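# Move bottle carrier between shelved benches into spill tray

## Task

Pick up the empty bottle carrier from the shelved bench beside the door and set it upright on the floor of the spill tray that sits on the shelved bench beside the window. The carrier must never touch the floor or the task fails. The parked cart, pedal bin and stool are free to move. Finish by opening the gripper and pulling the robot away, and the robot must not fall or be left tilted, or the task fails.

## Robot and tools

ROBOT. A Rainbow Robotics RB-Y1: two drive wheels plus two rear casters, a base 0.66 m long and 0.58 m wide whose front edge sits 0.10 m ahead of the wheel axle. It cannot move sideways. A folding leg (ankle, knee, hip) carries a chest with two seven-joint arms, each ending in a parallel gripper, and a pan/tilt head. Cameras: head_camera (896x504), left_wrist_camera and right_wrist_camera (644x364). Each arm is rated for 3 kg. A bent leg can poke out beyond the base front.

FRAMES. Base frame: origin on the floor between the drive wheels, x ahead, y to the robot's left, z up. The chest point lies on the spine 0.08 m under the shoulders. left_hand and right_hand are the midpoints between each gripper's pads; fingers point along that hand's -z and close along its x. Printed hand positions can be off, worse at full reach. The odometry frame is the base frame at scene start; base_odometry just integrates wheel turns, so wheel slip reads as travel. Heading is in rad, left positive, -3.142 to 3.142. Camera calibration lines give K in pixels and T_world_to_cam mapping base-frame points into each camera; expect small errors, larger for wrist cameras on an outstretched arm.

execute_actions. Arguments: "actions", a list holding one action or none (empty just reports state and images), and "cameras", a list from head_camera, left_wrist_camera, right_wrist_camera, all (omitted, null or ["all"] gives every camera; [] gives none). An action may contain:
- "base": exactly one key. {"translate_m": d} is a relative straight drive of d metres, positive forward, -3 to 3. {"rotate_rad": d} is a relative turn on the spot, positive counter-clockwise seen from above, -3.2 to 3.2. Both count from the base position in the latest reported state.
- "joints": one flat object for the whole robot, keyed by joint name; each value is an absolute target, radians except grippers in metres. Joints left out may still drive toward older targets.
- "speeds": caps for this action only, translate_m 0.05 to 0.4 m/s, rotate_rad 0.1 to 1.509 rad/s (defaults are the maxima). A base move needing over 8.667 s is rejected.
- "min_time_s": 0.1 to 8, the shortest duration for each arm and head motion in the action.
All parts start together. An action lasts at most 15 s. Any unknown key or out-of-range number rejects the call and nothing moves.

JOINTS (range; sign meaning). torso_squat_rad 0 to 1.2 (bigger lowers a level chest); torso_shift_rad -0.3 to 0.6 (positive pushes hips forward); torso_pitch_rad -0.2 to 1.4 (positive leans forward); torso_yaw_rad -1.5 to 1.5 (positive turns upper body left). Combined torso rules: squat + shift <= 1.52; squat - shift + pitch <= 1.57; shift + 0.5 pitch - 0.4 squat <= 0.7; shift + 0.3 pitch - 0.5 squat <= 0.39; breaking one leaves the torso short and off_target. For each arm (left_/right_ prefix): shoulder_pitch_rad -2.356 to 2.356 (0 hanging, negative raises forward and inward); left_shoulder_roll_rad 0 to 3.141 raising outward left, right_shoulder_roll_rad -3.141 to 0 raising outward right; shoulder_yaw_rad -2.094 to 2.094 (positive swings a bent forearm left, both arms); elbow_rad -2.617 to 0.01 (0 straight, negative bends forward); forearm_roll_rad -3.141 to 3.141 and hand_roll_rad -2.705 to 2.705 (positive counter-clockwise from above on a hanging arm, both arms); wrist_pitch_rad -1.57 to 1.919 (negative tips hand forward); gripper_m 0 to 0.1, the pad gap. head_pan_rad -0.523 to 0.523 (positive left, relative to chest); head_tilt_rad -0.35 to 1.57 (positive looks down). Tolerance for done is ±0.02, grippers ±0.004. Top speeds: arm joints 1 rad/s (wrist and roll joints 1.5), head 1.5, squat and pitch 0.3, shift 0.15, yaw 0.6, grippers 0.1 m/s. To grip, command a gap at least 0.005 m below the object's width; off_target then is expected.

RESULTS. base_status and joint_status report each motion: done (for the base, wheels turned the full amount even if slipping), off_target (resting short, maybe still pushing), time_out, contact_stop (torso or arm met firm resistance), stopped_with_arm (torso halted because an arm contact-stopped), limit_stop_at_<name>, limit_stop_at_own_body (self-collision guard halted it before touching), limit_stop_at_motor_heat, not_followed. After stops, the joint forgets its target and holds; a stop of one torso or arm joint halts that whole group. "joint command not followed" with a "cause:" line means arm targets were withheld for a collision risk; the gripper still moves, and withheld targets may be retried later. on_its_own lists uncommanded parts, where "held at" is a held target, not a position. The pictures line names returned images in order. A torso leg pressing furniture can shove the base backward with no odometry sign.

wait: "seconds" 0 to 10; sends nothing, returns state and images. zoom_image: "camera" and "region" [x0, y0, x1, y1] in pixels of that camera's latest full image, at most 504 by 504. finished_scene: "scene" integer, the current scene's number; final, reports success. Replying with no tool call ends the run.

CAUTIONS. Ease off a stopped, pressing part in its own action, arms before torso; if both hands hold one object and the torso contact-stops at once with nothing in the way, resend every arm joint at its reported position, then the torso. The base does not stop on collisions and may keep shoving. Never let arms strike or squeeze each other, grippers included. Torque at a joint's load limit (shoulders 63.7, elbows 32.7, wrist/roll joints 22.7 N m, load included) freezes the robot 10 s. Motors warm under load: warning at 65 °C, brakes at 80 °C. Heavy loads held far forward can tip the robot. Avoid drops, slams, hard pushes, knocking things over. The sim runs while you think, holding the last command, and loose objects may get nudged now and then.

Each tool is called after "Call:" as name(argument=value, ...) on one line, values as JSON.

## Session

Call:
execute_actions(actions=[{"joints":{"head_tilt_rad":0.25}}], cameras=["head_camera"])

Call:
execute_actions(actions=[{"base":{"rotate_rad":1.1}}], cameras=["head_camera"])

Call:
execute_actions(actions=[{"base":{"rotate_rad":1.1}}], cameras=["head_camera"])

Call:
execute_actions(actions=[{"base":{"rotate_rad":1.1}}], cameras=["head_camera"])

Call:
execute_actions(actions=[{"base":{"rotate_rad":1.1}}], cameras=["head_camera"])

Call:
execute_actions(actions=[{"base":{"rotate_rad":1.1}}], cameras=["head_camera"])

Scene clock: 0.67 s.
base_odometry: x=+0.000 y=+0.000 heading=+0.000 (m, m, rad; odometry frame)
base_status: not commanded
joint_positions: torso_squat_rad=+0.350 torso_shift_rad=-0.001 torso_pitch_rad=+0.000 torso_yaw_rad=+0.000 left_shoulder_pitch_rad=+0.001 left_shoulder_roll_rad=+0.038 left_shoulder_yaw_rad=-0.032 left_elbow_rad=-0.137 left_forearm_roll_rad=+0.044 left_wrist_pitch_rad=+0.041 left_hand_roll_rad=+0.033 left_gripper_m=+0.101 right_shoulder_pitch_rad=-0.045 right_shoulder_roll_rad=-0.024 right_shoulder_yaw_rad=-0.021 right_elbow_rad=-0.238 right_forearm_roll_rad=-0.038 right_wrist_pitch_rad=-0.051 right_hand_roll_rad=+0.004 right_gripper_m=+0.100 head_pan_rad=+0.000 head_tilt_rad=+0.250
joint_status: all done
chest: x=-0.2285 y=-0.0006 z=+1.2474 quat_wxyz=(+1.000, +0.001, +0.000, +0.000) (m; base frame)
left_hand: x=-0.1717 y=+0.2474 z=+0.5649 quat_wxyz=(+0.998, +0.016, -0.048, +0.022) (m; base frame)
right_hand: x=-0.0697 y=-0.2390 z=+0.5804 quat_wxyz=(+0.986, -0.010, -0.165, -0.018) (m; base frame)
pictures: head_camera
camera_calibration (this result's frames):
head_camera: T_world_to_cam=[[0.0208351, -0.999217, 0.0336268, -0.0462815], [-0.193023, -0.0370215, -0.980496, 1.43358], [0.980973, 0.013938, -0.193643, 0.424877], [0, 0, 0, 1]] pos_world=[-0.139115, 0.000906057, 1.48945]
Images, in order (width x height): head_camera 896x504.

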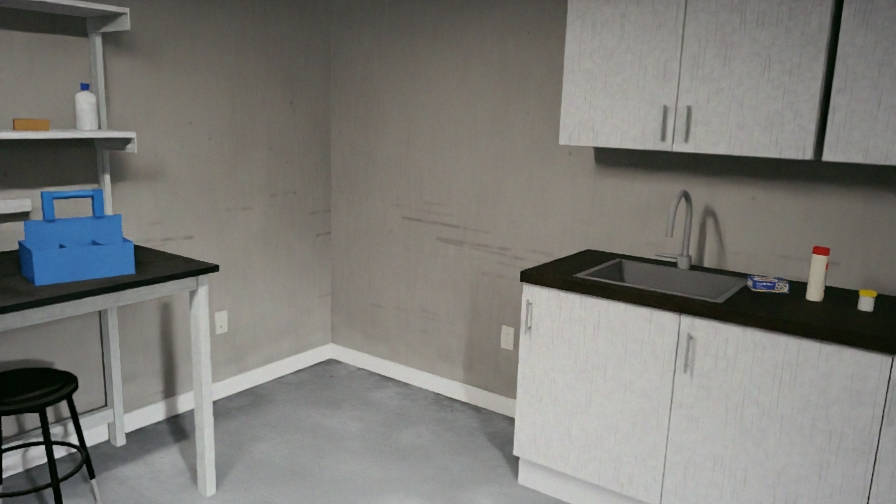

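Scene clock: 4.20 s.
base_odometry: x=+0.000 y=+0.000 heading=+1.099 (m, m, rad; odometry frame)
base_status: done
joint_positions: torso_squat_rad=+0.350 torso_shift_rad=-0.001 torso_pitch_rad=+0.000 torso_yaw_rad=+0.000 left_shoulder_pitch_rad=+0.001 left_shoulder_roll_rad=+0.038 left_shoulder_yaw_rad=-0.032 left_elbow_rad=-0.137 left_forearm_roll_rad=+0.044 left_wrist_pitch_rad=+0.041 left_hand_roll_rad=+0.033 left_gripper_m=+0.101 right_shoulder_pitch_rad=-0.045 right_shoulder_roll_rad=-0.024 right_shoulder_yaw_rad=-0.021 right_elbow_rad=-0.238 right_forearm_roll_rad=-0.038 right_wrist_pitch_rad=-0.051 right_hand_roll_rad=+0.004 right_gripper_m=+0.100 head_pan_rad=+0.000 head_tilt_rad=+0.250
joint_status: not commanded
chest: x=-0.2285 y=-0.0006 z=+1.2474 quat_wxyz=(+1.000, +0.001, +0.000, +0.000) (m; base frame)
left_hand: x=-0.1717 y=+0.2474 z=+0.5649 quat_wxyz=(+0.998, +0.016, -0.048, +0.022) (m; base frame)
right_hand: x=-0.0697 y=-0.2390 z=+0.5804 quat_wxyz=(+0.986, -0.010, -0.165, -0.018) (m; base frame)
pictures: head_camera
camera_calibration (this result's frames):
head_camera: T_world_to_cam=[[0.0208352, -0.999217, 0.0336266, -0.0462825], [-0.193023, -0.0370213, -0.980496, 1.43358], [0.980973, 0.0139381, -0.193643, 0.424877], [0, 0, 0, 1]] pos_world=[-0.139115, 0.000904683, 1.48945]
Images, in order (width x height): head_camera 896x504.

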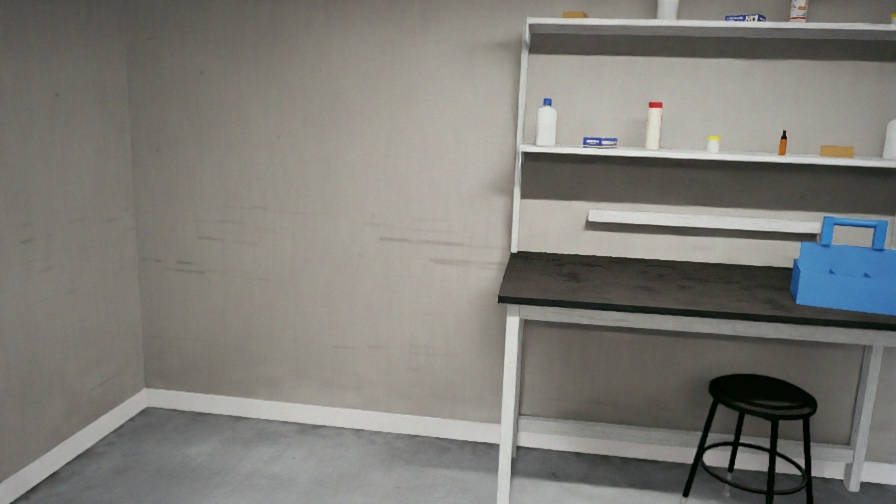

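Scene clock: 7.73 s.
base_odometry: x=+0.000 y=+0.000 heading=+2.199 (m, m, rad; odometry frame)
base_status: done
joint_positions: torso_squat_rad=+0.350 torso_shift_rad=-0.001 torso_pitch_rad=+0.000 torso_yaw_rad=+0.000 left_shoulder_pitch_rad=+0.001 left_shoulder_roll_rad=+0.038 left_shoulder_yaw_rad=-0.032 left_elbow_rad=-0.137 left_forearm_roll_rad=+0.044 left_wrist_pitch_rad=+0.041 left_hand_roll_rad=+0.033 left_gripper_m=+0.101 right_shoulder_pitch_rad=-0.045 right_shoulder_roll_rad=-0.024 right_shoulder_yaw_rad=-0.021 right_elbow_rad=-0.238 right_forearm_roll_rad=-0.038 right_wrist_pitch_rad=-0.051 right_hand_roll_rad=+0.004 right_gripper_m=+0.100 head_pan_rad=+0.000 head_tilt_rad=+0.250
joint_status: not commanded
chest: x=-0.2285 y=-0.0005 z=+1.2474 quat_wxyz=(+1.000, +0.001, +0.000, +0.000) (m; base frame)
left_hand: x=-0.1717 y=+0.2474 z=+0.5649 quat_wxyz=(+0.998, +0.016, -0.048, +0.022) (m; base frame)
right_hand: x=-0.0697 y=-0.2390 z=+0.5804 quat_wxyz=(+0.986, -0.010, -0.165, -0.018) (m; base frame)
pictures: head_camera
camera_calibration (this result's frames):
head_camera: T_world_to_cam=[[0.0208352, -0.999217, 0.0336478, -0.0462968], [-0.193023, -0.0370422, -0.980495, 1.43358], [0.980973, 0.0139341, -0.193643, 0.424877], [0, 0, 0, 1]] pos_world=[-0.139115, 0.000922073, 1.48945]
Images, in order (width x height): head_camera 896x504.

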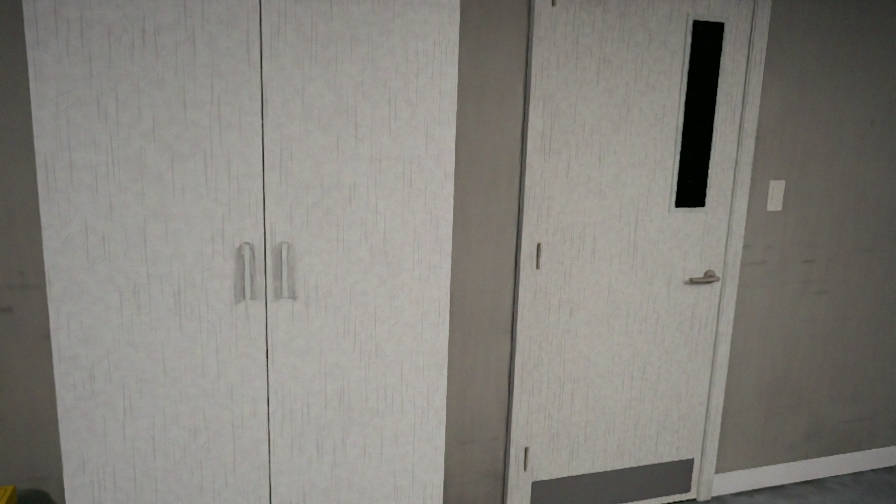

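Scene clock: 11.27 s.
base_odometry: x=+0.000 y=-0.001 heading=-2.985 (m, m, rad; odometry frame)
base_status: done
joint_positions: torso_squat_rad=+0.350 torso_shift_rad=-0.001 torso_pitch_rad=+0.000 torso_yaw_rad=+0.000 left_shoulder_pitch_rad=+0.001 left_shoulder_roll_rad=+0.038 left_shoulder_yaw_rad=-0.032 left_elbow_rad=-0.137 left_forearm_roll_rad=+0.044 left_wrist_pitch_rad=+0.041 left_hand_roll_rad=+0.033 left_gripper_m=+0.101 right_shoulder_pitch_rad=-0.045 right_shoulder_roll_rad=-0.024 right_shoulder_yaw_rad=-0.021 right_elbow_rad=-0.238 right_forearm_roll_rad=-0.038 right_wrist_pitch_rad=-0.051 right_hand_roll_rad=+0.004 right_gripper_m=+0.100 head_pan_rad=+0.000 head_tilt_rad=+0.250
joint_status: not commanded
chest: x=-0.2285 y=-0.0005 z=+1.2474 quat_wxyz=(+1.000, +0.001, +0.000, +0.000) (m; base frame)
left_hand: x=-0.1717 y=+0.2474 z=+0.5649 quat_wxyz=(+0.998, +0.016, -0.048, +0.022) (m; base frame)
right_hand: x=-0.0697 y=-0.2390 z=+0.5804 quat_wxyz=(+0.986, -0.010, -0.165, -0.018) (m; base frame)
pictures: head_camera
camera_calibration (this result's frames):
head_camera: T_world_to_cam=[[0.0208353, -0.999216, 0.0336562, -0.0463047], [-0.193022, -0.0370504, -0.980495, 1.43358], [0.980973, 0.0139325, -0.193643, 0.424876], [0, 0, 0, 1]] pos_world=[-0.139115, 0.000926594, 1.48945]
Images, in order (width x height): head_camera 896x504.

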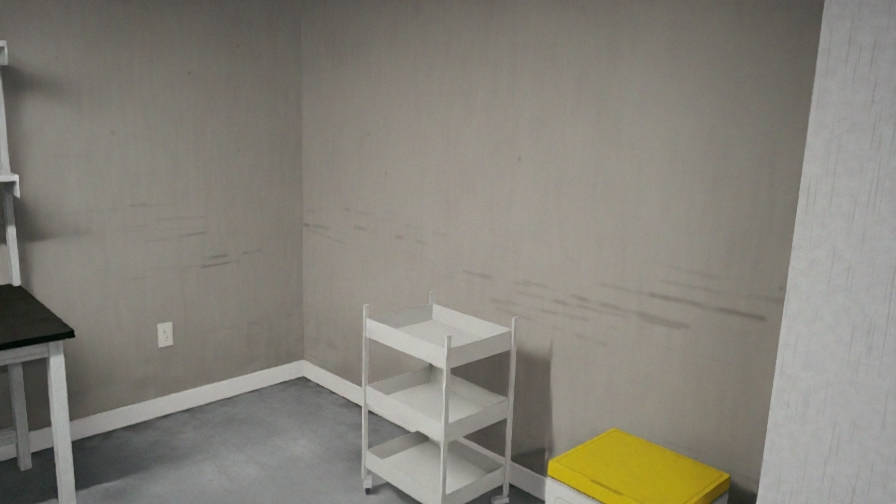

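Scene clock: 14.80 s.
base_odometry: x=+0.000 y=+0.000 heading=-1.885 (m, m, rad; odometry frame)
base_status: done
joint_positions: torso_squat_rad=+0.350 torso_shift_rad=-0.001 torso_pitch_rad=+0.000 torso_yaw_rad=+0.000 left_shoulder_pitch_rad=+0.001 left_shoulder_roll_rad=+0.038 left_shoulder_yaw_rad=-0.032 left_elbow_rad=-0.137 left_forearm_roll_rad=+0.044 left_wrist_pitch_rad=+0.041 left_hand_roll_rad=+0.033 left_gripper_m=+0.101 right_shoulder_pitch_rad=-0.045 right_shoulder_roll_rad=-0.024 right_shoulder_yaw_rad=-0.021 right_elbow_rad=-0.238 right_forearm_roll_rad=-0.038 right_wrist_pitch_rad=-0.051 right_hand_roll_rad=+0.004 right_gripper_m=+0.100 head_pan_rad=+0.000 head_tilt_rad=+0.250
joint_status: not commanded
chest: x=-0.2285 y=-0.0005 z=+1.2474 quat_wxyz=(+1.000, +0.001, +0.000, +0.000) (m; base frame)
left_hand: x=-0.1717 y=+0.2474 z=+0.5649 quat_wxyz=(+0.998, +0.016, -0.048, +0.022) (m; base frame)
right_hand: x=-0.0697 y=-0.2391 z=+0.5804 quat_wxyz=(+0.986, -0.010, -0.165, -0.018) (m; base frame)
pictures: head_camera
camera_calibration (this result's frames):
head_camera: T_world_to_cam=[[0.0208351, -0.999216, 0.0336605, -0.046309], [-0.193022, -0.0370546, -0.980494, 1.43358], [0.980973, 0.0139315, -0.193643, 0.424877], [0, 0, 0, 1]] pos_world=[-0.139115, 0.000928733, 1.48945]
Images, in order (width x height): head_camera 896x504.

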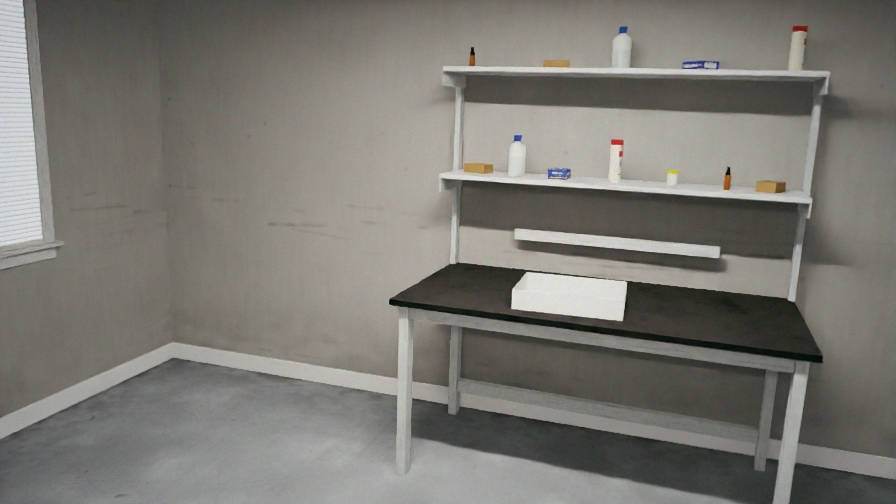

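Scene clock: 18.33 s.
base_odometry: x=+0.000 y=+0.000 heading=-0.786 (m, m, rad; odometry frame)
base_status: done
joint_positions: torso_squat_rad=+0.350 torso_shift_rad=-0.001 torso_pitch_rad=+0.000 torso_yaw_rad=+0.000 left_shoulder_pitch_rad=+0.001 left_shoulder_roll_rad=+0.038 left_shoulder_yaw_rad=-0.032 left_elbow_rad=-0.137 left_forearm_roll_rad=+0.044 left_wrist_pitch_rad=+0.041 left_hand_roll_rad=+0.033 left_gripper_m=+0.101 right_shoulder_pitch_rad=-0.045 right_shoulder_roll_rad=-0.024 right_shoulder_yaw_rad=-0.021 right_elbow_rad=-0.238 right_forearm_roll_rad=-0.038 right_wrist_pitch_rad=-0.051 right_hand_roll_rad=+0.004 right_gripper_m=+0.100 head_pan_rad=+0.000 head_tilt_rad=+0.250
joint_status: not commanded
chest: x=-0.2285 y=-0.0005 z=+1.2474 quat_wxyz=(+1.000, +0.001, +0.000, +0.000) (m; base frame)
left_hand: x=-0.1717 y=+0.2474 z=+0.5649 quat_wxyz=(+0.998, +0.016, -0.048, +0.022) (m; base frame)
right_hand: x=-0.0697 y=-0.2391 z=+0.5804 quat_wxyz=(+0.986, -0.010, -0.165, -0.018) (m; base frame)
pictures: head_camera
camera_calibration (this result's frames):
head_camera: T_world_to_cam=[[0.0208349, -0.999216, 0.0336633, -0.0463122], [-0.193022, -0.0370574, -0.980494, 1.43358], [0.980973, 0.0139307, -0.193643, 0.424877], [0, 0, 0, 1]] pos_world=[-0.139115, 0.000929832, 1.48945]
Images, in order (width x height): head_camera 896x504.

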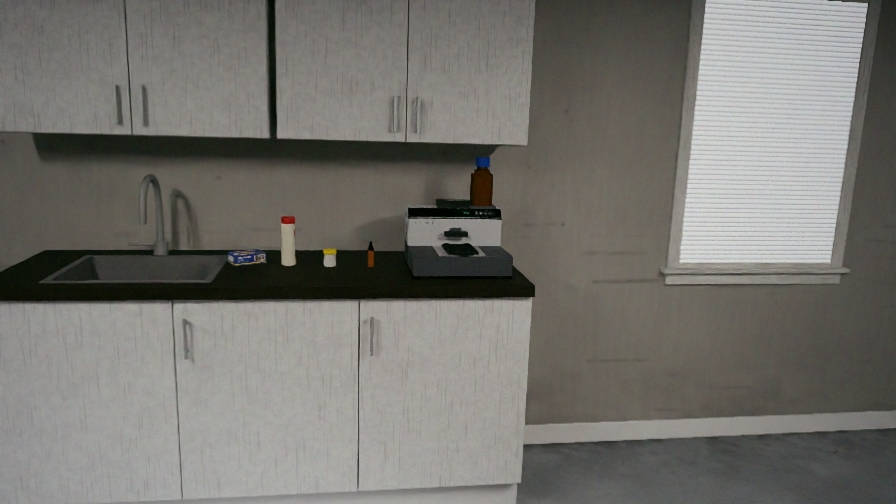

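Call:
execute_actions(actions=[{"base":{"rotate_rad":0.98}}], cameras=[])

Call:
execute_actions(actions=[{"base":{"translate_m":1.53},"joints":{"head_tilt_rad":0.5}}], cameras=[])

Call:
execute_actions(actions=[{"base":{"rotate_rad":0.67}}], cameras=["head_camera"])

Scene clock: 21.73 s.
base_odometry: x=+0.000 y=+0.000 heading=+0.193 (m, m, rad; odometry frame)
base_status: done
joint_positions: torso_squat_rad=+0.350 torso_shift_rad=-0.001 torso_pitch_rad=+0.000 torso_yaw_rad=+0.000 left_shoulder_pitch_rad=+0.001 left_shoulder_roll_rad=+0.038 left_shoulder_yaw_rad=-0.032 left_elbow_rad=-0.137 left_forearm_roll_rad=+0.044 left_wrist_pitch_rad=+0.041 left_hand_roll_rad=+0.033 left_gripper_m=+0.101 right_shoulder_pitch_rad=-0.045 right_shoulder_roll_rad=-0.024 right_shoulder_yaw_rad=-0.021 right_elbow_rad=-0.238 right_forearm_roll_rad=-0.038 right_wrist_pitch_rad=-0.051 right_hand_roll_rad=+0.004 right_gripper_m=+0.100 head_pan_rad=+0.000 head_tilt_rad=+0.250
joint_status: not commanded
chest: x=-0.2285 y=-0.0006 z=+1.2474 quat_wxyz=(+1.000, +0.001, +0.000, +0.000) (m; base frame)
left_hand: x=-0.1717 y=+0.2474 z=+0.5649 quat_wxyz=(+0.998, +0.016, -0.048, +0.022) (m; base frame)
right_hand: x=-0.0697 y=-0.2391 z=+0.5804 quat_wxyz=(+0.986, -0.010, -0.165, -0.018) (m; base frame)
pictures: none
No camera images: the call's "cameras" was empty. Leave "cameras" out to get every camera's image.

Scene clock: 27.10 s.
base_odometry: x=+1.501 y=+0.295 heading=+0.195 (m, m, rad; odometry frame)
base_status: done
joint_positions: torso_squat_rad=+0.350 torso_shift_rad=-0.001 torso_pitch_rad=+0.000 torso_yaw_rad=+0.000 left_shoulder_pitch_rad=+0.001 left_shoulder_roll_rad=+0.038 left_shoulder_yaw_rad=-0.032 left_elbow_rad=-0.137 left_forearm_roll_rad=+0.044 left_wrist_pitch_rad=+0.041 left_hand_roll_rad=+0.033 left_gripper_m=+0.101 right_shoulder_pitch_rad=-0.045 right_shoulder_roll_rad=-0.024 right_shoulder_yaw_rad=-0.021 right_elbow_rad=-0.238 right_forearm_roll_rad=-0.038 right_wrist_pitch_rad=-0.051 right_hand_roll_rad=+0.004 right_gripper_m=+0.100 head_pan_rad=+0.000 head_tilt_rad=+0.500
joint_status: all done
chest: x=-0.2284 y=-0.0006 z=+1.2474 quat_wxyz=(+1.000, +0.001, +0.000, +0.000) (m; base frame)
left_hand: x=-0.1716 y=+0.2474 z=+0.5649 quat_wxyz=(+0.998, +0.016, -0.048, +0.022) (m; base frame)
right_hand: x=-0.0696 y=-0.2391 z=+0.5804 quat_wxyz=(+0.986, -0.010, -0.165, -0.018) (m; base frame)
pictures: none
No camera images: the call's "cameras" was empty. Leave "cameras" out to get every camera's image.

Scene clock: 29.73 s.
base_odometry: x=+1.501 y=+0.295 heading=+0.864 (m, m, rad; odometry frame)
base_status: done
joint_positions: torso_squat_rad=+0.350 torso_shift_rad=-0.001 torso_pitch_rad=+0.000 torso_yaw_rad=+0.000 left_shoulder_pitch_rad=+0.001 left_shoulder_roll_rad=+0.038 left_shoulder_yaw_rad=-0.032 left_elbow_rad=-0.137 left_forearm_roll_rad=+0.044 left_wrist_pitch_rad=+0.041 left_hand_roll_rad=+0.033 left_gripper_m=+0.101 right_shoulder_pitch_rad=-0.045 right_shoulder_roll_rad=-0.024 right_shoulder_yaw_rad=-0.021 right_elbow_rad=-0.238 right_forearm_roll_rad=-0.038 right_wrist_pitch_rad=-0.051 right_hand_roll_rad=+0.004 right_gripper_m=+0.100 head_pan_rad=+0.000 head_tilt_rad=+0.500
joint_status: not commanded
chest: x=-0.2284 y=-0.0005 z=+1.2474 quat_wxyz=(+1.000, +0.001, +0.000, +0.000) (m; base frame)
left_hand: x=-0.1716 y=+0.2474 z=+0.5649 quat_wxyz=(+0.998, +0.016, -0.048, +0.022) (m; base frame)
right_hand: x=-0.0696 y=-0.2391 z=+0.5804 quat_wxyz=(+0.986, -0.010, -0.165, -0.018) (m; base frame)
pictures: head_camera
camera_calibration (this result's frames):
head_camera: T_world_to_cam=[[0.0287979, -0.999213, 0.0272825, -0.035439], [-0.42961, -0.0370167, -0.902255, 1.2715], [0.902555, 0.0142622, -0.430338, 0.751237], [0, 0, 0, 1]] pos_world=[-0.130764, 0.000941273, 1.47147]
Images, in order (width x height): head_camera 896x504.

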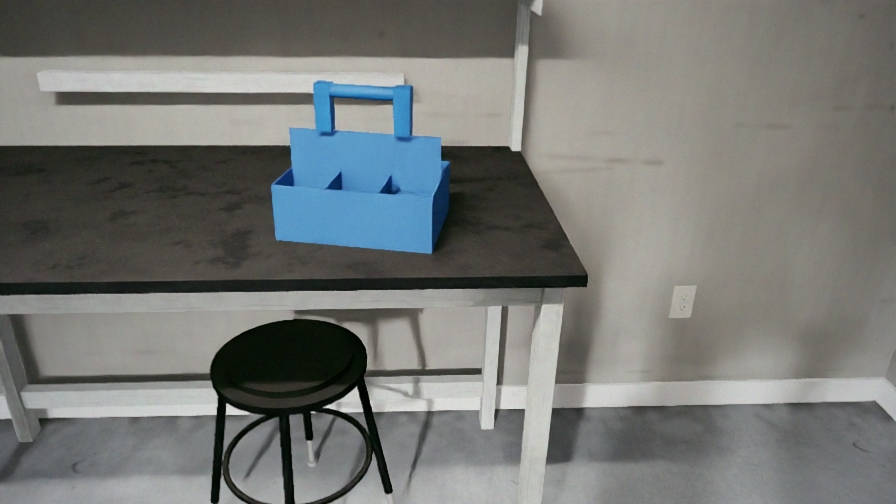

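Call:
execute_actions(actions=[{"base":{"translate_m":0.5},"joints":{"torso_squat_rad":0,"torso_pitch_rad":0.3,"torso_shift_rad":0.15,"torso_yaw_rad":0.05,"head_tilt_rad":0.3,"left_shoulder_pitch_rad":-2.1,"left_shoulder_roll_rad":0.37,"left_shoulder_yaw_rad":0.17,"left_elbow_rad":-0.2,"left_forearm_roll_rad":0.02,"left_wrist_pitch_rad":1.4,"left_hand_roll_rad":-0.1},"speeds":{"translate_m":0.2}}], cameras=["head_camera","left_wrist_camera"])

Scene clock: 33.47 s.
base_odometry: x=+1.825 y=+0.675 heading=+0.865 (m, m, rad; odometry frame)
base_status: done
joint_positions: torso_squat_rad=+0.000 torso_shift_rad=+0.150 torso_pitch_rad=+0.300 torso_yaw_rad=+0.050 left_shoulder_pitch_rad=-2.100 left_shoulder_roll_rad=+0.370 left_shoulder_yaw_rad=+0.170 left_elbow_rad=-0.200 left_forearm_roll_rad=+0.020 left_wrist_pitch_rad=+1.400 left_hand_roll_rad=-0.100 left_gripper_m=+0.101 right_shoulder_pitch_rad=-0.045 right_shoulder_roll_rad=-0.024 right_shoulder_yaw_rad=-0.021 right_elbow_rad=-0.238 right_forearm_roll_rad=-0.038 right_wrist_pitch_rad=-0.051 right_hand_roll_rad=+0.004 right_gripper_m=+0.100 head_pan_rad=+0.000 head_tilt_rad=+0.300
joint_status: all done
chest: x=-0.0318 y=-0.0006 z=+1.2682 quat_wxyz=(+0.988, +0.004, +0.150, +0.025) (m; base frame)
left_hand: x=+0.6168 y=+0.1724 z=+1.3147 quat_wxyz=(+0.950, +0.079, -0.283, -0.110) (m; base frame)
right_hand: x=-0.0661 y=-0.2308 z=+0.5806 quat_wxyz=(+1.000, -0.005, -0.016, +0.008) (m; base frame)
pictures: head_camera, left_wrist_camera
camera_calibration (this result's frames):
head_camera: T_world_to_cam=[[0.0790387, -0.996825, 0.00959663, -0.0185582], [-0.515732, -0.0491271, -0.85534, 1.32184], [0.853096, 0.0626557, -0.517978, 0.653243], [0, 0, 0, 1]] pos_world=[0.125901, 0.00550933, 1.46916]
left_wrist_camera: T_world_to_cam=[[0.819178, -0.242084, 0.519945, -1.15033], [-0.481235, -0.783316, 0.393482, -0.0602642], [0.312026, -0.572548, -0.758175, 0.99103], [0, 0, 0, 1]] pos_world=[0.604095, 0.24173, 1.37319]
Images, in order (width x height): head_camera 896x504, left_wrist_camera 644x364.

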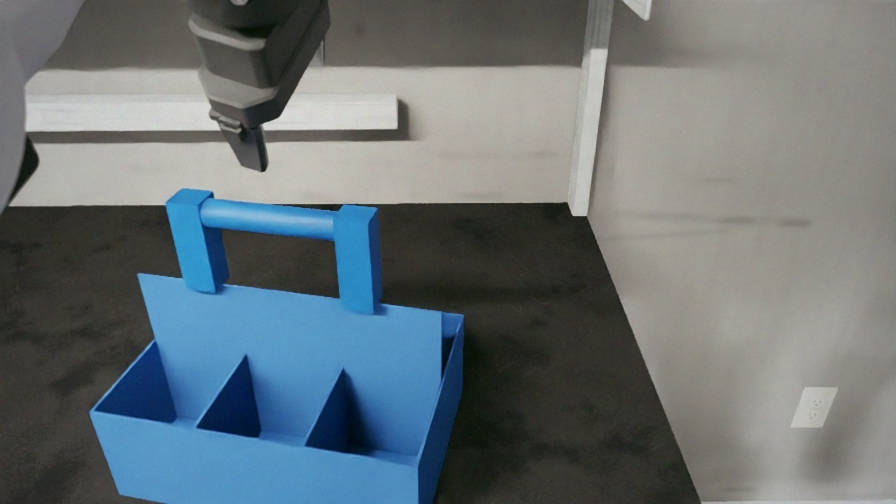

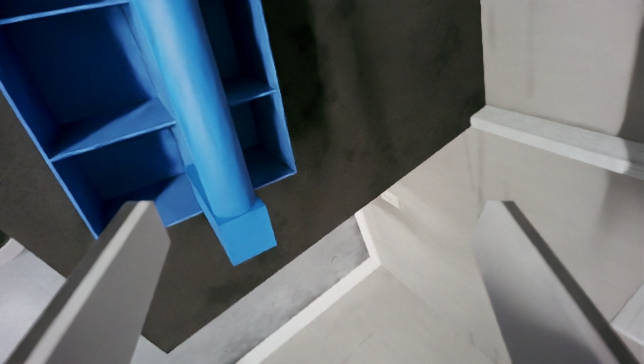

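Call:
execute_actions(actions=[{"joints":{"torso_squat_rad":0.4,"torso_yaw_rad":0.14,"left_shoulder_yaw_rad":0.4,"left_hand_roll_rad":-0.15}}], cameras=["head_camera","left_wrist_camera"])

Scene clock: 36.13 s.
base_odometry: x=+1.825 y=+0.675 heading=+0.865 (m, m, rad; odometry frame)
base_status: not commanded
joint_positions: torso_squat_rad=+0.400 torso_shift_rad=+0.150 torso_pitch_rad=+0.300 torso_yaw_rad=+0.140 left_shoulder_pitch_rad=-2.100 left_shoulder_roll_rad=+0.370 left_shoulder_yaw_rad=+0.400 left_elbow_rad=-0.200 left_forearm_roll_rad=+0.020 left_wrist_pitch_rad=+1.400 left_hand_roll_rad=-0.150 left_gripper_m=+0.101 right_shoulder_pitch_rad=-0.045 right_shoulder_roll_rad=-0.024 right_shoulder_yaw_rad=-0.021 right_elbow_rad=-0.238 right_forearm_roll_rad=-0.038 right_wrist_pitch_rad=-0.051 right_hand_roll_rad=+0.004 right_gripper_m=+0.100 head_pan_rad=+0.000 head_tilt_rad=+0.300
joint_status: all done
chest: x=-0.0402 y=-0.0005 z=+1.2136 quat_wxyz=(+0.986, +0.011, +0.149, +0.069) (m; base frame)
left_hand: x=+0.5904 y=+0.1887 z=+1.2632 quat_wxyz=(+0.955, -0.004, -0.283, -0.088) (m; base frame)
right_hand: x=-0.0552 y=-0.2145 z=+0.5201 quat_wxyz=(+0.999, +0.009, -0.017, +0.050) (m; base frame)
pictures: head_camera, left_wrist_camera
camera_calibration (this result's frames):
head_camera: T_world_to_cam=[[0.164319, -0.986265, -0.0167449, 0.018047], [-0.510245, -0.070458, -0.857138, 1.2732], [0.844186, 0.149388, -0.514814, 0.627982], [0, 0, 0, 1]] pos_world=[0.116546, 0.0136934, 1.41491]
left_wrist_camera: T_world_to_cam=[[0.827572, -0.153479, 0.539971, -1.14504], [-0.475392, -0.703168, 0.528731, -0.229327], [0.298541, -0.694261, -0.654885, 0.870015], [0, 0, 0, 1]] pos_world=[0.578844, 0.267024, 1.3093]
Images, in order (width x height): head_camera 896x504, left_wrist_camera 644x364.

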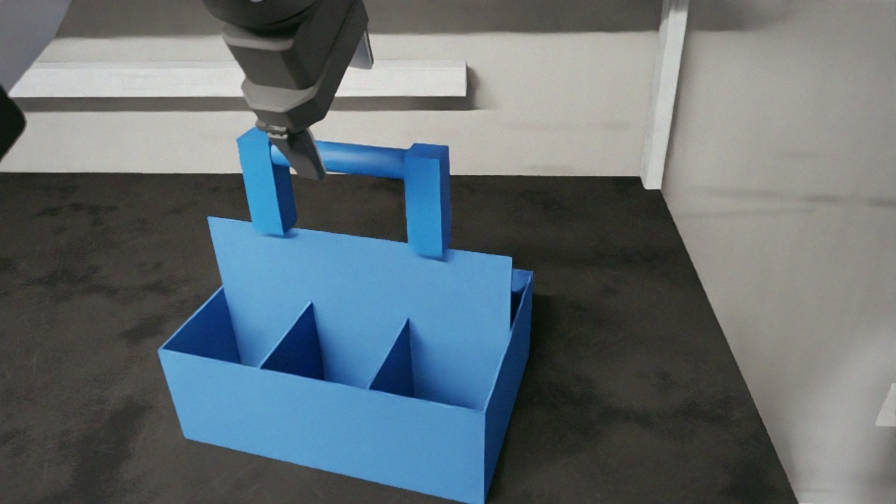

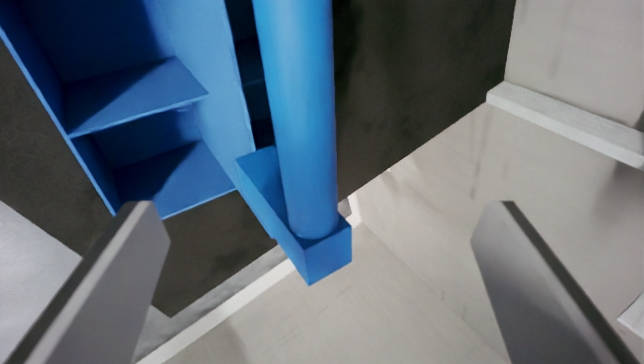

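Move along approach: down .06, forward .04.

Call:
execute_actions(actions=[{"base":{"translate_m":0.045},"speeds":{"translate_m":0.05},"joints":{"torso_squat_rad":0.58}}], cameras=["head_camera","left_wrist_camera"])

Call:
execute_actions(actions=[{"joints":{"left_gripper_m":0}}], cameras=["left_wrist_camera"])

Scene clock: 37.93 s.
base_odometry: x=+1.855 y=+0.709 heading=+0.865 (m, m, rad; odometry frame)
base_status: done
joint_positions: torso_squat_rad=+0.580 torso_shift_rad=+0.150 torso_pitch_rad=+0.300 torso_yaw_rad=+0.140 left_shoulder_pitch_rad=-2.100 left_shoulder_roll_rad=+0.370 left_shoulder_yaw_rad=+0.400 left_elbow_rad=-0.200 left_forearm_roll_rad=+0.020 left_wrist_pitch_rad=+1.400 left_hand_roll_rad=-0.150 left_gripper_m=+0.101 right_shoulder_pitch_rad=-0.045 right_shoulder_roll_rad=-0.024 right_shoulder_yaw_rad=-0.021 right_elbow_rad=-0.238 right_forearm_roll_rad=-0.038 right_wrist_pitch_rad=-0.051 right_hand_roll_rad=+0.004 right_gripper_m=+0.100 head_pan_rad=+0.000 head_tilt_rad=+0.300
joint_status: all done
chest: x=-0.0490 y=-0.0005 z=+1.1550 quat_wxyz=(+0.986, +0.011, +0.149, +0.069) (m; base frame)
left_hand: x=+0.5817 y=+0.1887 z=+1.2045 quat_wxyz=(+0.955, -0.004, -0.283, -0.088) (m; base frame)
right_hand: x=-0.0640 y=-0.2145 z=+0.4615 quat_wxyz=(+0.999, +0.009, -0.017, +0.050) (m; base frame)
pictures: head_camera, left_wrist_camera
camera_calibration (this result's frames):
head_camera: T_world_to_cam=[[0.164331, -0.986263, -0.0167784, 0.0185601], [-0.510393, -0.0704617, -0.857049, 1.21841], [0.844094, 0.149404, -0.514961, 0.605386], [0, 0, 0, 1]] pos_world=[0.107817, 0.0137096, 1.3563]
left_wrist_camera: T_world_to_cam=[[0.827717, -0.153448, 0.539757, -1.1059], [-0.475229, -0.703186, 0.528854, -0.202657], [0.298398, -0.69425, -0.654962, 0.834376], [0, 0, 0, 1]] pos_world=[0.570087, 0.267062, 1.25058]
Images, in order (width x height): head_camera 896x504, left_wrist_camera 644x364.

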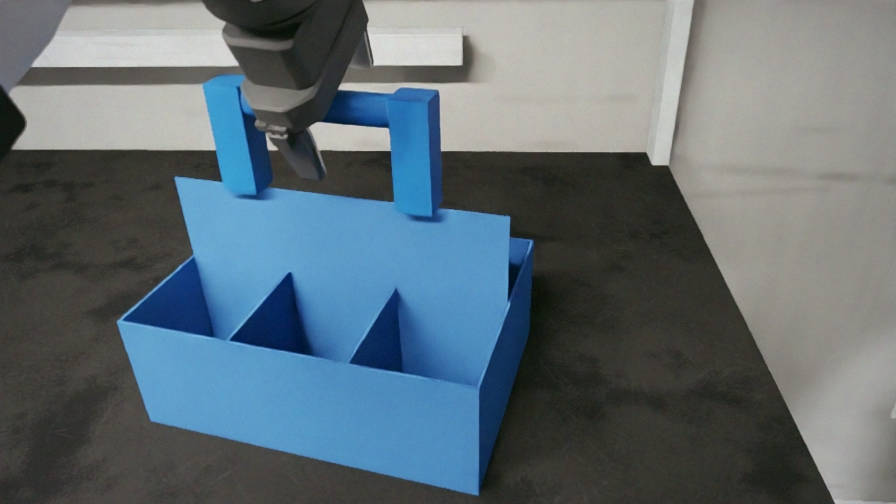

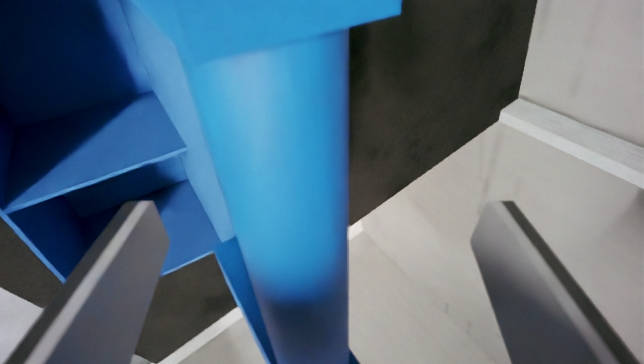

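Scene clock: 39.43 s.
base_odometry: x=+1.855 y=+0.709 heading=+0.865 (m, m, rad; odometry frame)
base_status: not commanded
joint_positions: torso_squat_rad=+0.580 torso_shift_rad=+0.150 torso_pitch_rad=+0.300 torso_yaw_rad=+0.140 left_shoulder_pitch_rad=-2.100 left_shoulder_roll_rad=+0.370 left_shoulder_yaw_rad=+0.400 left_elbow_rad=-0.200 left_forearm_roll_rad=+0.020 left_wrist_pitch_rad=+1.400 left_hand_roll_rad=-0.150 left_gripper_m=+0.026 right_shoulder_pitch_rad=-0.045 right_shoulder_roll_rad=-0.024 right_shoulder_yaw_rad=-0.021 right_elbow_rad=-0.238 right_forearm_roll_rad=-0.038 right_wrist_pitch_rad=-0.051 right_hand_roll_rad=+0.004 right_gripper_m=+0.100 head_pan_rad=+0.000 head_tilt_rad=+0.300
joint_status: left_gripper_m off_target (ended at +0.026, target +0.000)
chest: x=-0.0490 y=-0.0005 z=+1.1550 quat_wxyz=(+0.986, +0.011, +0.149, +0.069) (m; base frame)
left_hand: x=+0.5817 y=+0.1887 z=+1.2045 quat_wxyz=(+0.955, -0.004, -0.283, -0.088) (m; base frame)
right_hand: x=-0.0640 y=-0.2145 z=+0.4615 quat_wxyz=(+0.999, +0.009, -0.017, +0.050) (m; base frame)
pictures: left_wrist_camera
camera_calibration (this result's frames):
left_wrist_camera: T_world_to_cam=[[0.827769, -0.153437, 0.539682, -1.10581], [-0.47518, -0.703172, 0.528917, -0.202756], [0.298334, -0.694267, -0.654974, 0.834417], [0, 0, 0, 1]] pos_world=[0.570075, 0.267064, 1.25055]
Images, in order (width x height): left_wrist_camera 644x364.

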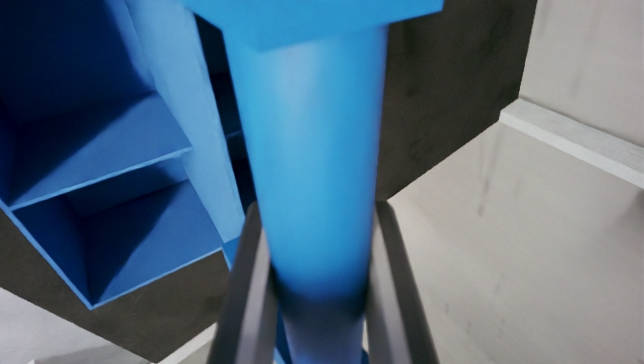

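Call:
execute_actions(actions=[{"joints":{"torso_squat_rad":0.3}}], cameras=[])

Call:
execute_actions(actions=[{"base":{"translate_m":-0.4}}], cameras=[])

Call:
execute_actions(actions=[{"base":{"rotate_rad":-0.505}}], cameras=[])

Call:
execute_actions(actions=[{"base":{"translate_m":-2.13}}], cameras=[])

Call:
execute_actions(actions=[{"base":{"rotate_rad":-2.42},"speeds":{"rotate_rad":0.8}}], cameras=[])

Call:
execute_actions(actions=[{"base":{"translate_m":1.0},"joints":{"head_tilt_rad":0.4}}], cameras=["head_camera"])

Scene clock: 41.37 s.
base_odometry: x=+1.855 y=+0.709 heading=+0.865 (m, m, rad; odometry frame)
base_status: not commanded
joint_positions: torso_squat_rad=+0.300 torso_shift_rad=+0.150 torso_pitch_rad=+0.300 torso_yaw_rad=+0.140 left_shoulder_pitch_rad=-2.099 left_shoulder_roll_rad=+0.370 left_shoulder_yaw_rad=+0.400 left_elbow_rad=-0.200 left_forearm_roll_rad=+0.020 left_wrist_pitch_rad=+1.400 left_hand_roll_rad=-0.150 left_gripper_m=+0.026 right_shoulder_pitch_rad=-0.045 right_shoulder_roll_rad=-0.024 right_shoulder_yaw_rad=-0.021 right_elbow_rad=-0.238 right_forearm_roll_rad=-0.038 right_wrist_pitch_rad=-0.051 right_hand_roll_rad=+0.004 right_gripper_m=+0.100 head_pan_rad=+0.000 head_tilt_rad=+0.300
joint_status: all done
chest: x=-0.0364 y=-0.0005 z=+1.2373 quat_wxyz=(+0.986, +0.011, +0.149, +0.069) (m; base frame)
left_hand: x=+0.5942 y=+0.1888 z=+1.2862 quat_wxyz=(+0.955, -0.004, -0.283, -0.088) (m; base frame)
right_hand: x=-0.0517 y=-0.2145 z=+0.5437 quat_wxyz=(+0.999, +0.009, -0.016, +0.050) (m; base frame)
pictures: none
No camera images: the call's "cameras" was empty. Leave "cameras" out to get every camera's image.

Scene clock: 43.97 s.
base_odometry: x=+1.595 y=+0.405 heading=+0.866 (m, m, rad; odometry frame)
base_status: done
joint_positions: torso_squat_rad=+0.300 torso_shift_rad=+0.150 torso_pitch_rad=+0.300 torso_yaw_rad=+0.140 left_shoulder_pitch_rad=-2.099 left_shoulder_roll_rad=+0.370 left_shoulder_yaw_rad=+0.400 left_elbow_rad=-0.200 left_forearm_roll_rad=+0.020 left_wrist_pitch_rad=+1.400 left_hand_roll_rad=-0.150 left_gripper_m=+0.026 right_shoulder_pitch_rad=-0.045 right_shoulder_roll_rad=-0.024 right_shoulder_yaw_rad=-0.021 right_elbow_rad=-0.238 right_forearm_roll_rad=-0.038 right_wrist_pitch_rad=-0.051 right_hand_roll_rad=+0.004 right_gripper_m=+0.100 head_pan_rad=+0.000 head_tilt_rad=+0.300
joint_status: not commanded
chest: x=-0.0365 y=-0.0005 z=+1.2373 quat_wxyz=(+0.986, +0.011, +0.149, +0.069) (m; base frame)
left_hand: x=+0.5940 y=+0.1888 z=+1.2864 quat_wxyz=(+0.955, -0.004, -0.283, -0.088) (m; base frame)
right_hand: x=-0.0517 y=-0.2145 z=+0.5438 quat_wxyz=(+0.999, +0.009, -0.017, +0.050) (m; base frame)
pictures: none
No camera images: the call's "cameras" was empty. Leave "cameras" out to get every camera's image.

Scene clock: 46.30 s.
base_odometry: x=+1.595 y=+0.405 heading=+0.362 (m, m, rad; odometry frame)
base_status: done
joint_positions: torso_squat_rad=+0.300 torso_shift_rad=+0.150 torso_pitch_rad=+0.300 torso_yaw_rad=+0.140 left_shoulder_pitch_rad=-2.099 left_shoulder_roll_rad=+0.370 left_shoulder_yaw_rad=+0.400 left_elbow_rad=-0.200 left_forearm_roll_rad=+0.020 left_wrist_pitch_rad=+1.400 left_hand_roll_rad=-0.150 left_gripper_m=+0.026 right_shoulder_pitch_rad=-0.045 right_shoulder_roll_rad=-0.024 right_shoulder_yaw_rad=-0.021 right_elbow_rad=-0.238 right_forearm_roll_rad=-0.038 right_wrist_pitch_rad=-0.051 right_hand_roll_rad=+0.004 right_gripper_m=+0.100 head_pan_rad=+0.000 head_tilt_rad=+0.300
joint_status: not commanded
chest: x=-0.0365 y=-0.0005 z=+1.2373 quat_wxyz=(+0.986, +0.011, +0.149, +0.069) (m; base frame)
left_hand: x=+0.5940 y=+0.1888 z=+1.2864 quat_wxyz=(+0.955, -0.004, -0.283, -0.088) (m; base frame)
right_hand: x=-0.0517 y=-0.2145 z=+0.5438 quat_wxyz=(+0.999, +0.009, -0.017, +0.050) (m; base frame)
pictures: none
No camera images: the call's "cameras" was empty. Leave "cameras" out to get every camera's image.

Scene clock: 53.43 s.
base_odometry: x=-0.397 y=-0.349 heading=+0.361 (m, m, rad; odometry frame)
base_status: done
joint_positions: torso_squat_rad=+0.300 torso_shift_rad=+0.150 torso_pitch_rad=+0.300 torso_yaw_rad=+0.140 left_shoulder_pitch_rad=-2.099 left_shoulder_roll_rad=+0.370 left_shoulder_yaw_rad=+0.400 left_elbow_rad=-0.200 left_forearm_roll_rad=+0.020 left_wrist_pitch_rad=+1.400 left_hand_roll_rad=-0.150 left_gripper_m=+0.026 right_shoulder_pitch_rad=-0.045 right_shoulder_roll_rad=-0.024 right_shoulder_yaw_rad=-0.021 right_elbow_rad=-0.238 right_forearm_roll_rad=-0.038 right_wrist_pitch_rad=-0.051 right_hand_roll_rad=+0.004 right_gripper_m=+0.100 head_pan_rad=+0.000 head_tilt_rad=+0.300
joint_status: not commanded
chest: x=-0.0365 y=-0.0005 z=+1.2373 quat_wxyz=(+0.986, +0.011, +0.149, +0.069) (m; base frame)
left_hand: x=+0.5941 y=+0.1888 z=+1.2863 quat_wxyz=(+0.955, -0.004, -0.283, -0.088) (m; base frame)
right_hand: x=-0.0516 y=-0.2145 z=+0.5438 quat_wxyz=(+0.999, +0.009, -0.017, +0.050) (m; base frame)
pictures: none
No camera images: the call's "cameras" was empty. Leave "cameras" out to get every camera's image.

Scene clock: 58.40 s.
base_odometry: x=-0.397 y=-0.349 heading=-2.058 (m, m, rad; odometry frame)
base_status: done
joint_positions: torso_squat_rad=+0.300 torso_shift_rad=+0.150 torso_pitch_rad=+0.300 torso_yaw_rad=+0.140 left_shoulder_pitch_rad=-2.099 left_shoulder_roll_rad=+0.370 left_shoulder_yaw_rad=+0.400 left_elbow_rad=-0.200 left_forearm_roll_rad=+0.020 left_wrist_pitch_rad=+1.400 left_hand_roll_rad=-0.150 left_gripper_m=+0.026 right_shoulder_pitch_rad=-0.045 right_shoulder_roll_rad=-0.024 right_shoulder_yaw_rad=-0.021 right_elbow_rad=-0.238 right_forearm_roll_rad=-0.038 right_wrist_pitch_rad=-0.051 right_hand_roll_rad=+0.004 right_gripper_m=+0.100 head_pan_rad=+0.000 head_tilt_rad=+0.300
joint_status: not commanded
chest: x=-0.0365 y=-0.0005 z=+1.2373 quat_wxyz=(+0.986, +0.011, +0.149, +0.069) (m; base frame)
left_hand: x=+0.5941 y=+0.1888 z=+1.2863 quat_wxyz=(+0.955, -0.004, -0.283, -0.088) (m; base frame)
right_hand: x=-0.0516 y=-0.2145 z=+0.5438 quat_wxyz=(+0.999, +0.009, -0.017, +0.050) (m; base frame)
pictures: none
No camera images: the call's "cameras" was empty. Leave "cameras" out to get every camera's image.

Scene clock: 62.47 s.
base_odometry: x=-0.866 y=-1.232 heading=-2.059 (m, m, rad; odometry frame)
base_status: done
joint_positions: torso_squat_rad=+0.300 torso_shift_rad=+0.150 torso_pitch_rad=+0.300 torso_yaw_rad=+0.140 left_shoulder_pitch_rad=-2.099 left_shoulder_roll_rad=+0.370 left_shoulder_yaw_rad=+0.400 left_elbow_rad=-0.200 left_forearm_roll_rad=+0.020 left_wrist_pitch_rad=+1.400 left_hand_roll_rad=-0.150 left_gripper_m=+0.026 right_shoulder_pitch_rad=-0.045 right_shoulder_roll_rad=-0.024 right_shoulder_yaw_rad=-0.021 right_elbow_rad=-0.238 right_forearm_roll_rad=-0.038 right_wrist_pitch_rad=-0.051 right_hand_roll_rad=+0.004 right_gripper_m=+0.100 head_pan_rad=+0.000 head_tilt_rad=+0.400
joint_status: all done
chest: x=-0.0364 y=-0.0005 z=+1.2373 quat_wxyz=(+0.986, +0.011, +0.149, +0.069) (m; base frame)
left_hand: x=+0.5942 y=+0.1888 z=+1.2862 quat_wxyz=(+0.955, -0.004, -0.283, -0.088) (m; base frame)
right_hand: x=-0.0516 y=-0.2145 z=+0.5438 quat_wxyz=(+0.999, +0.009, -0.017, +0.050) (m; base frame)
pictures: head_camera
camera_calibration (this result's frames):
head_camera: T_world_to_cam=[[0.16671, -0.9858, -0.0201273, 0.0225161], [-0.592404, -0.0838226, -0.801269, 1.2196], [0.788204, 0.145503, -0.597966, 0.757574], [0, 0, 0, 1]] pos_world=[0.121621, 0.0141973, 1.43069]
Images, in order (width x height): head_camera 896x504.

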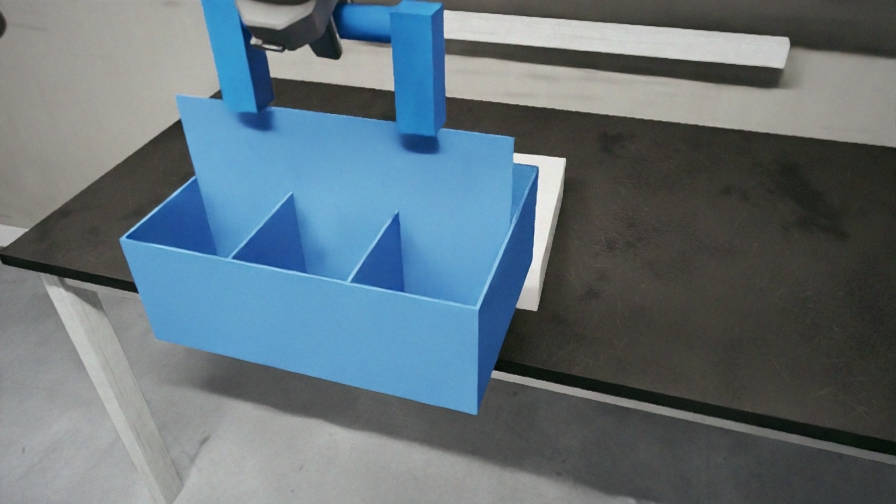

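Call:
execute_actions(actions=[{"base":{"translate_m":0.49},"speeds":{"translate_m":0.2},"joints":{"head_tilt_rad":0.6,"torso_squat_rad":0.55}}], cameras=["head_camera"])

Scene clock: 65.90 s.
base_odometry: x=-1.096 y=-1.665 heading=-2.059 (m, m, rad; odometry frame)
base_status: done
joint_positions: torso_squat_rad=+0.550 torso_shift_rad=+0.150 torso_pitch_rad=+0.300 torso_yaw_rad=+0.140 left_shoulder_pitch_rad=-2.099 left_shoulder_roll_rad=+0.370 left_shoulder_yaw_rad=+0.400 left_elbow_rad=-0.200 left_forearm_roll_rad=+0.020 left_wrist_pitch_rad=+1.400 left_hand_roll_rad=-0.150 left_gripper_m=+0.026 right_shoulder_pitch_rad=-0.045 right_shoulder_roll_rad=-0.024 right_shoulder_yaw_rad=-0.021 right_elbow_rad=-0.238 right_forearm_roll_rad=-0.038 right_wrist_pitch_rad=-0.051 right_hand_roll_rad=+0.004 right_gripper_m=+0.100 head_pan_rad=+0.000 head_tilt_rad=+0.600
joint_status: all done
chest: x=-0.0472 y=-0.0005 z=+1.1661 quat_wxyz=(+0.986, +0.011, +0.149, +0.069) (m; base frame)
left_hand: x=+0.5834 y=+0.1888 z=+1.2150 quat_wxyz=(+0.955, -0.004, -0.283, -0.088) (m; base frame)
right_hand: x=-0.0624 y=-0.2145 z=+0.4726 quat_wxyz=(+0.999, +0.009, -0.016, +0.050) (m; base frame)
pictures: head_camera
camera_calibration (this result's frames):
head_camera: T_world_to_cam=[[0.170357, -0.985002, -0.0273949, 0.0325899], [-0.737434, -0.109001, -0.666566, 0.979086], [0.653582, 0.133756, -0.744942, 0.926485], [0, 0, 0, 1]] pos_world=[0.110925, 0.0148998, 1.3437]
Images, in order (width x height): head_camera 896x504.

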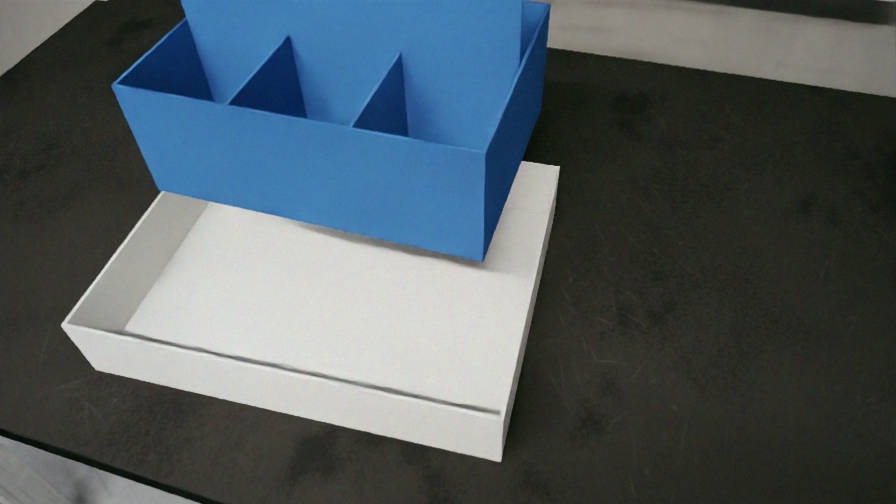

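Call:
execute_actions(actions=[{"base":{"translate_m":-0.03},"joints":{"torso_squat_rad":0.75}}], cameras=["head_camera"])

Scene clock: 67.40 s.
base_odometry: x=-1.082 y=-1.638 heading=-2.059 (m, m, rad; odometry frame)
base_status: done
joint_positions: torso_squat_rad=+0.750 torso_shift_rad=+0.150 torso_pitch_rad=+0.300 torso_yaw_rad=+0.140 left_shoulder_pitch_rad=-2.099 left_shoulder_roll_rad=+0.370 left_shoulder_yaw_rad=+0.400 left_elbow_rad=-0.200 left_forearm_roll_rad=+0.020 left_wrist_pitch_rad=+1.400 left_hand_roll_rad=-0.150 left_gripper_m=+0.026 right_shoulder_pitch_rad=-0.045 right_shoulder_roll_rad=-0.024 right_shoulder_yaw_rad=-0.021 right_elbow_rad=-0.238 right_forearm_roll_rad=-0.038 right_wrist_pitch_rad=-0.051 right_hand_roll_rad=+0.004 right_gripper_m=+0.100 head_pan_rad=+0.000 head_tilt_rad=+0.600
joint_status: all done
chest: x=-0.0600 y=-0.0005 z=+1.0825 quat_wxyz=(+0.986, +0.011, +0.149, +0.069) (m; base frame)
left_hand: x=+0.5706 y=+0.1888 z=+1.1316 quat_wxyz=(+0.955, -0.004, -0.283, -0.088) (m; base frame)
right_hand: x=-0.0751 y=-0.2145 z=+0.3890 quat_wxyz=(+0.999, +0.009, -0.017, +0.050) (m; base frame)
pictures: head_camera
camera_calibration (this result's frames):
head_camera: T_world_to_cam=[[0.170364, -0.985001, -0.0273525, 0.032452], [-0.73727, -0.109002, -0.666747, 0.914145], [0.653765, 0.133756, -0.744782, 0.872395], [0, 0, 0, 1]] pos_world=[0.0981012, 0.0149208, 1.26014]
Images, in order (width x height): head_camera 896x504.

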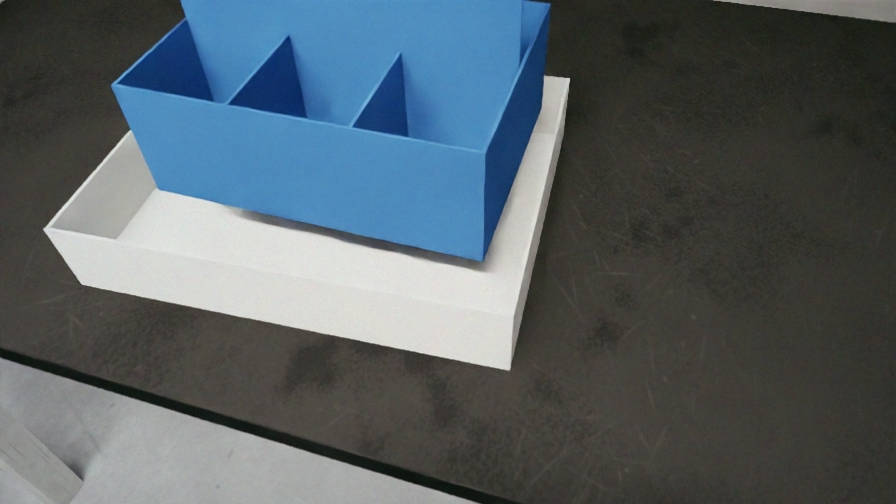

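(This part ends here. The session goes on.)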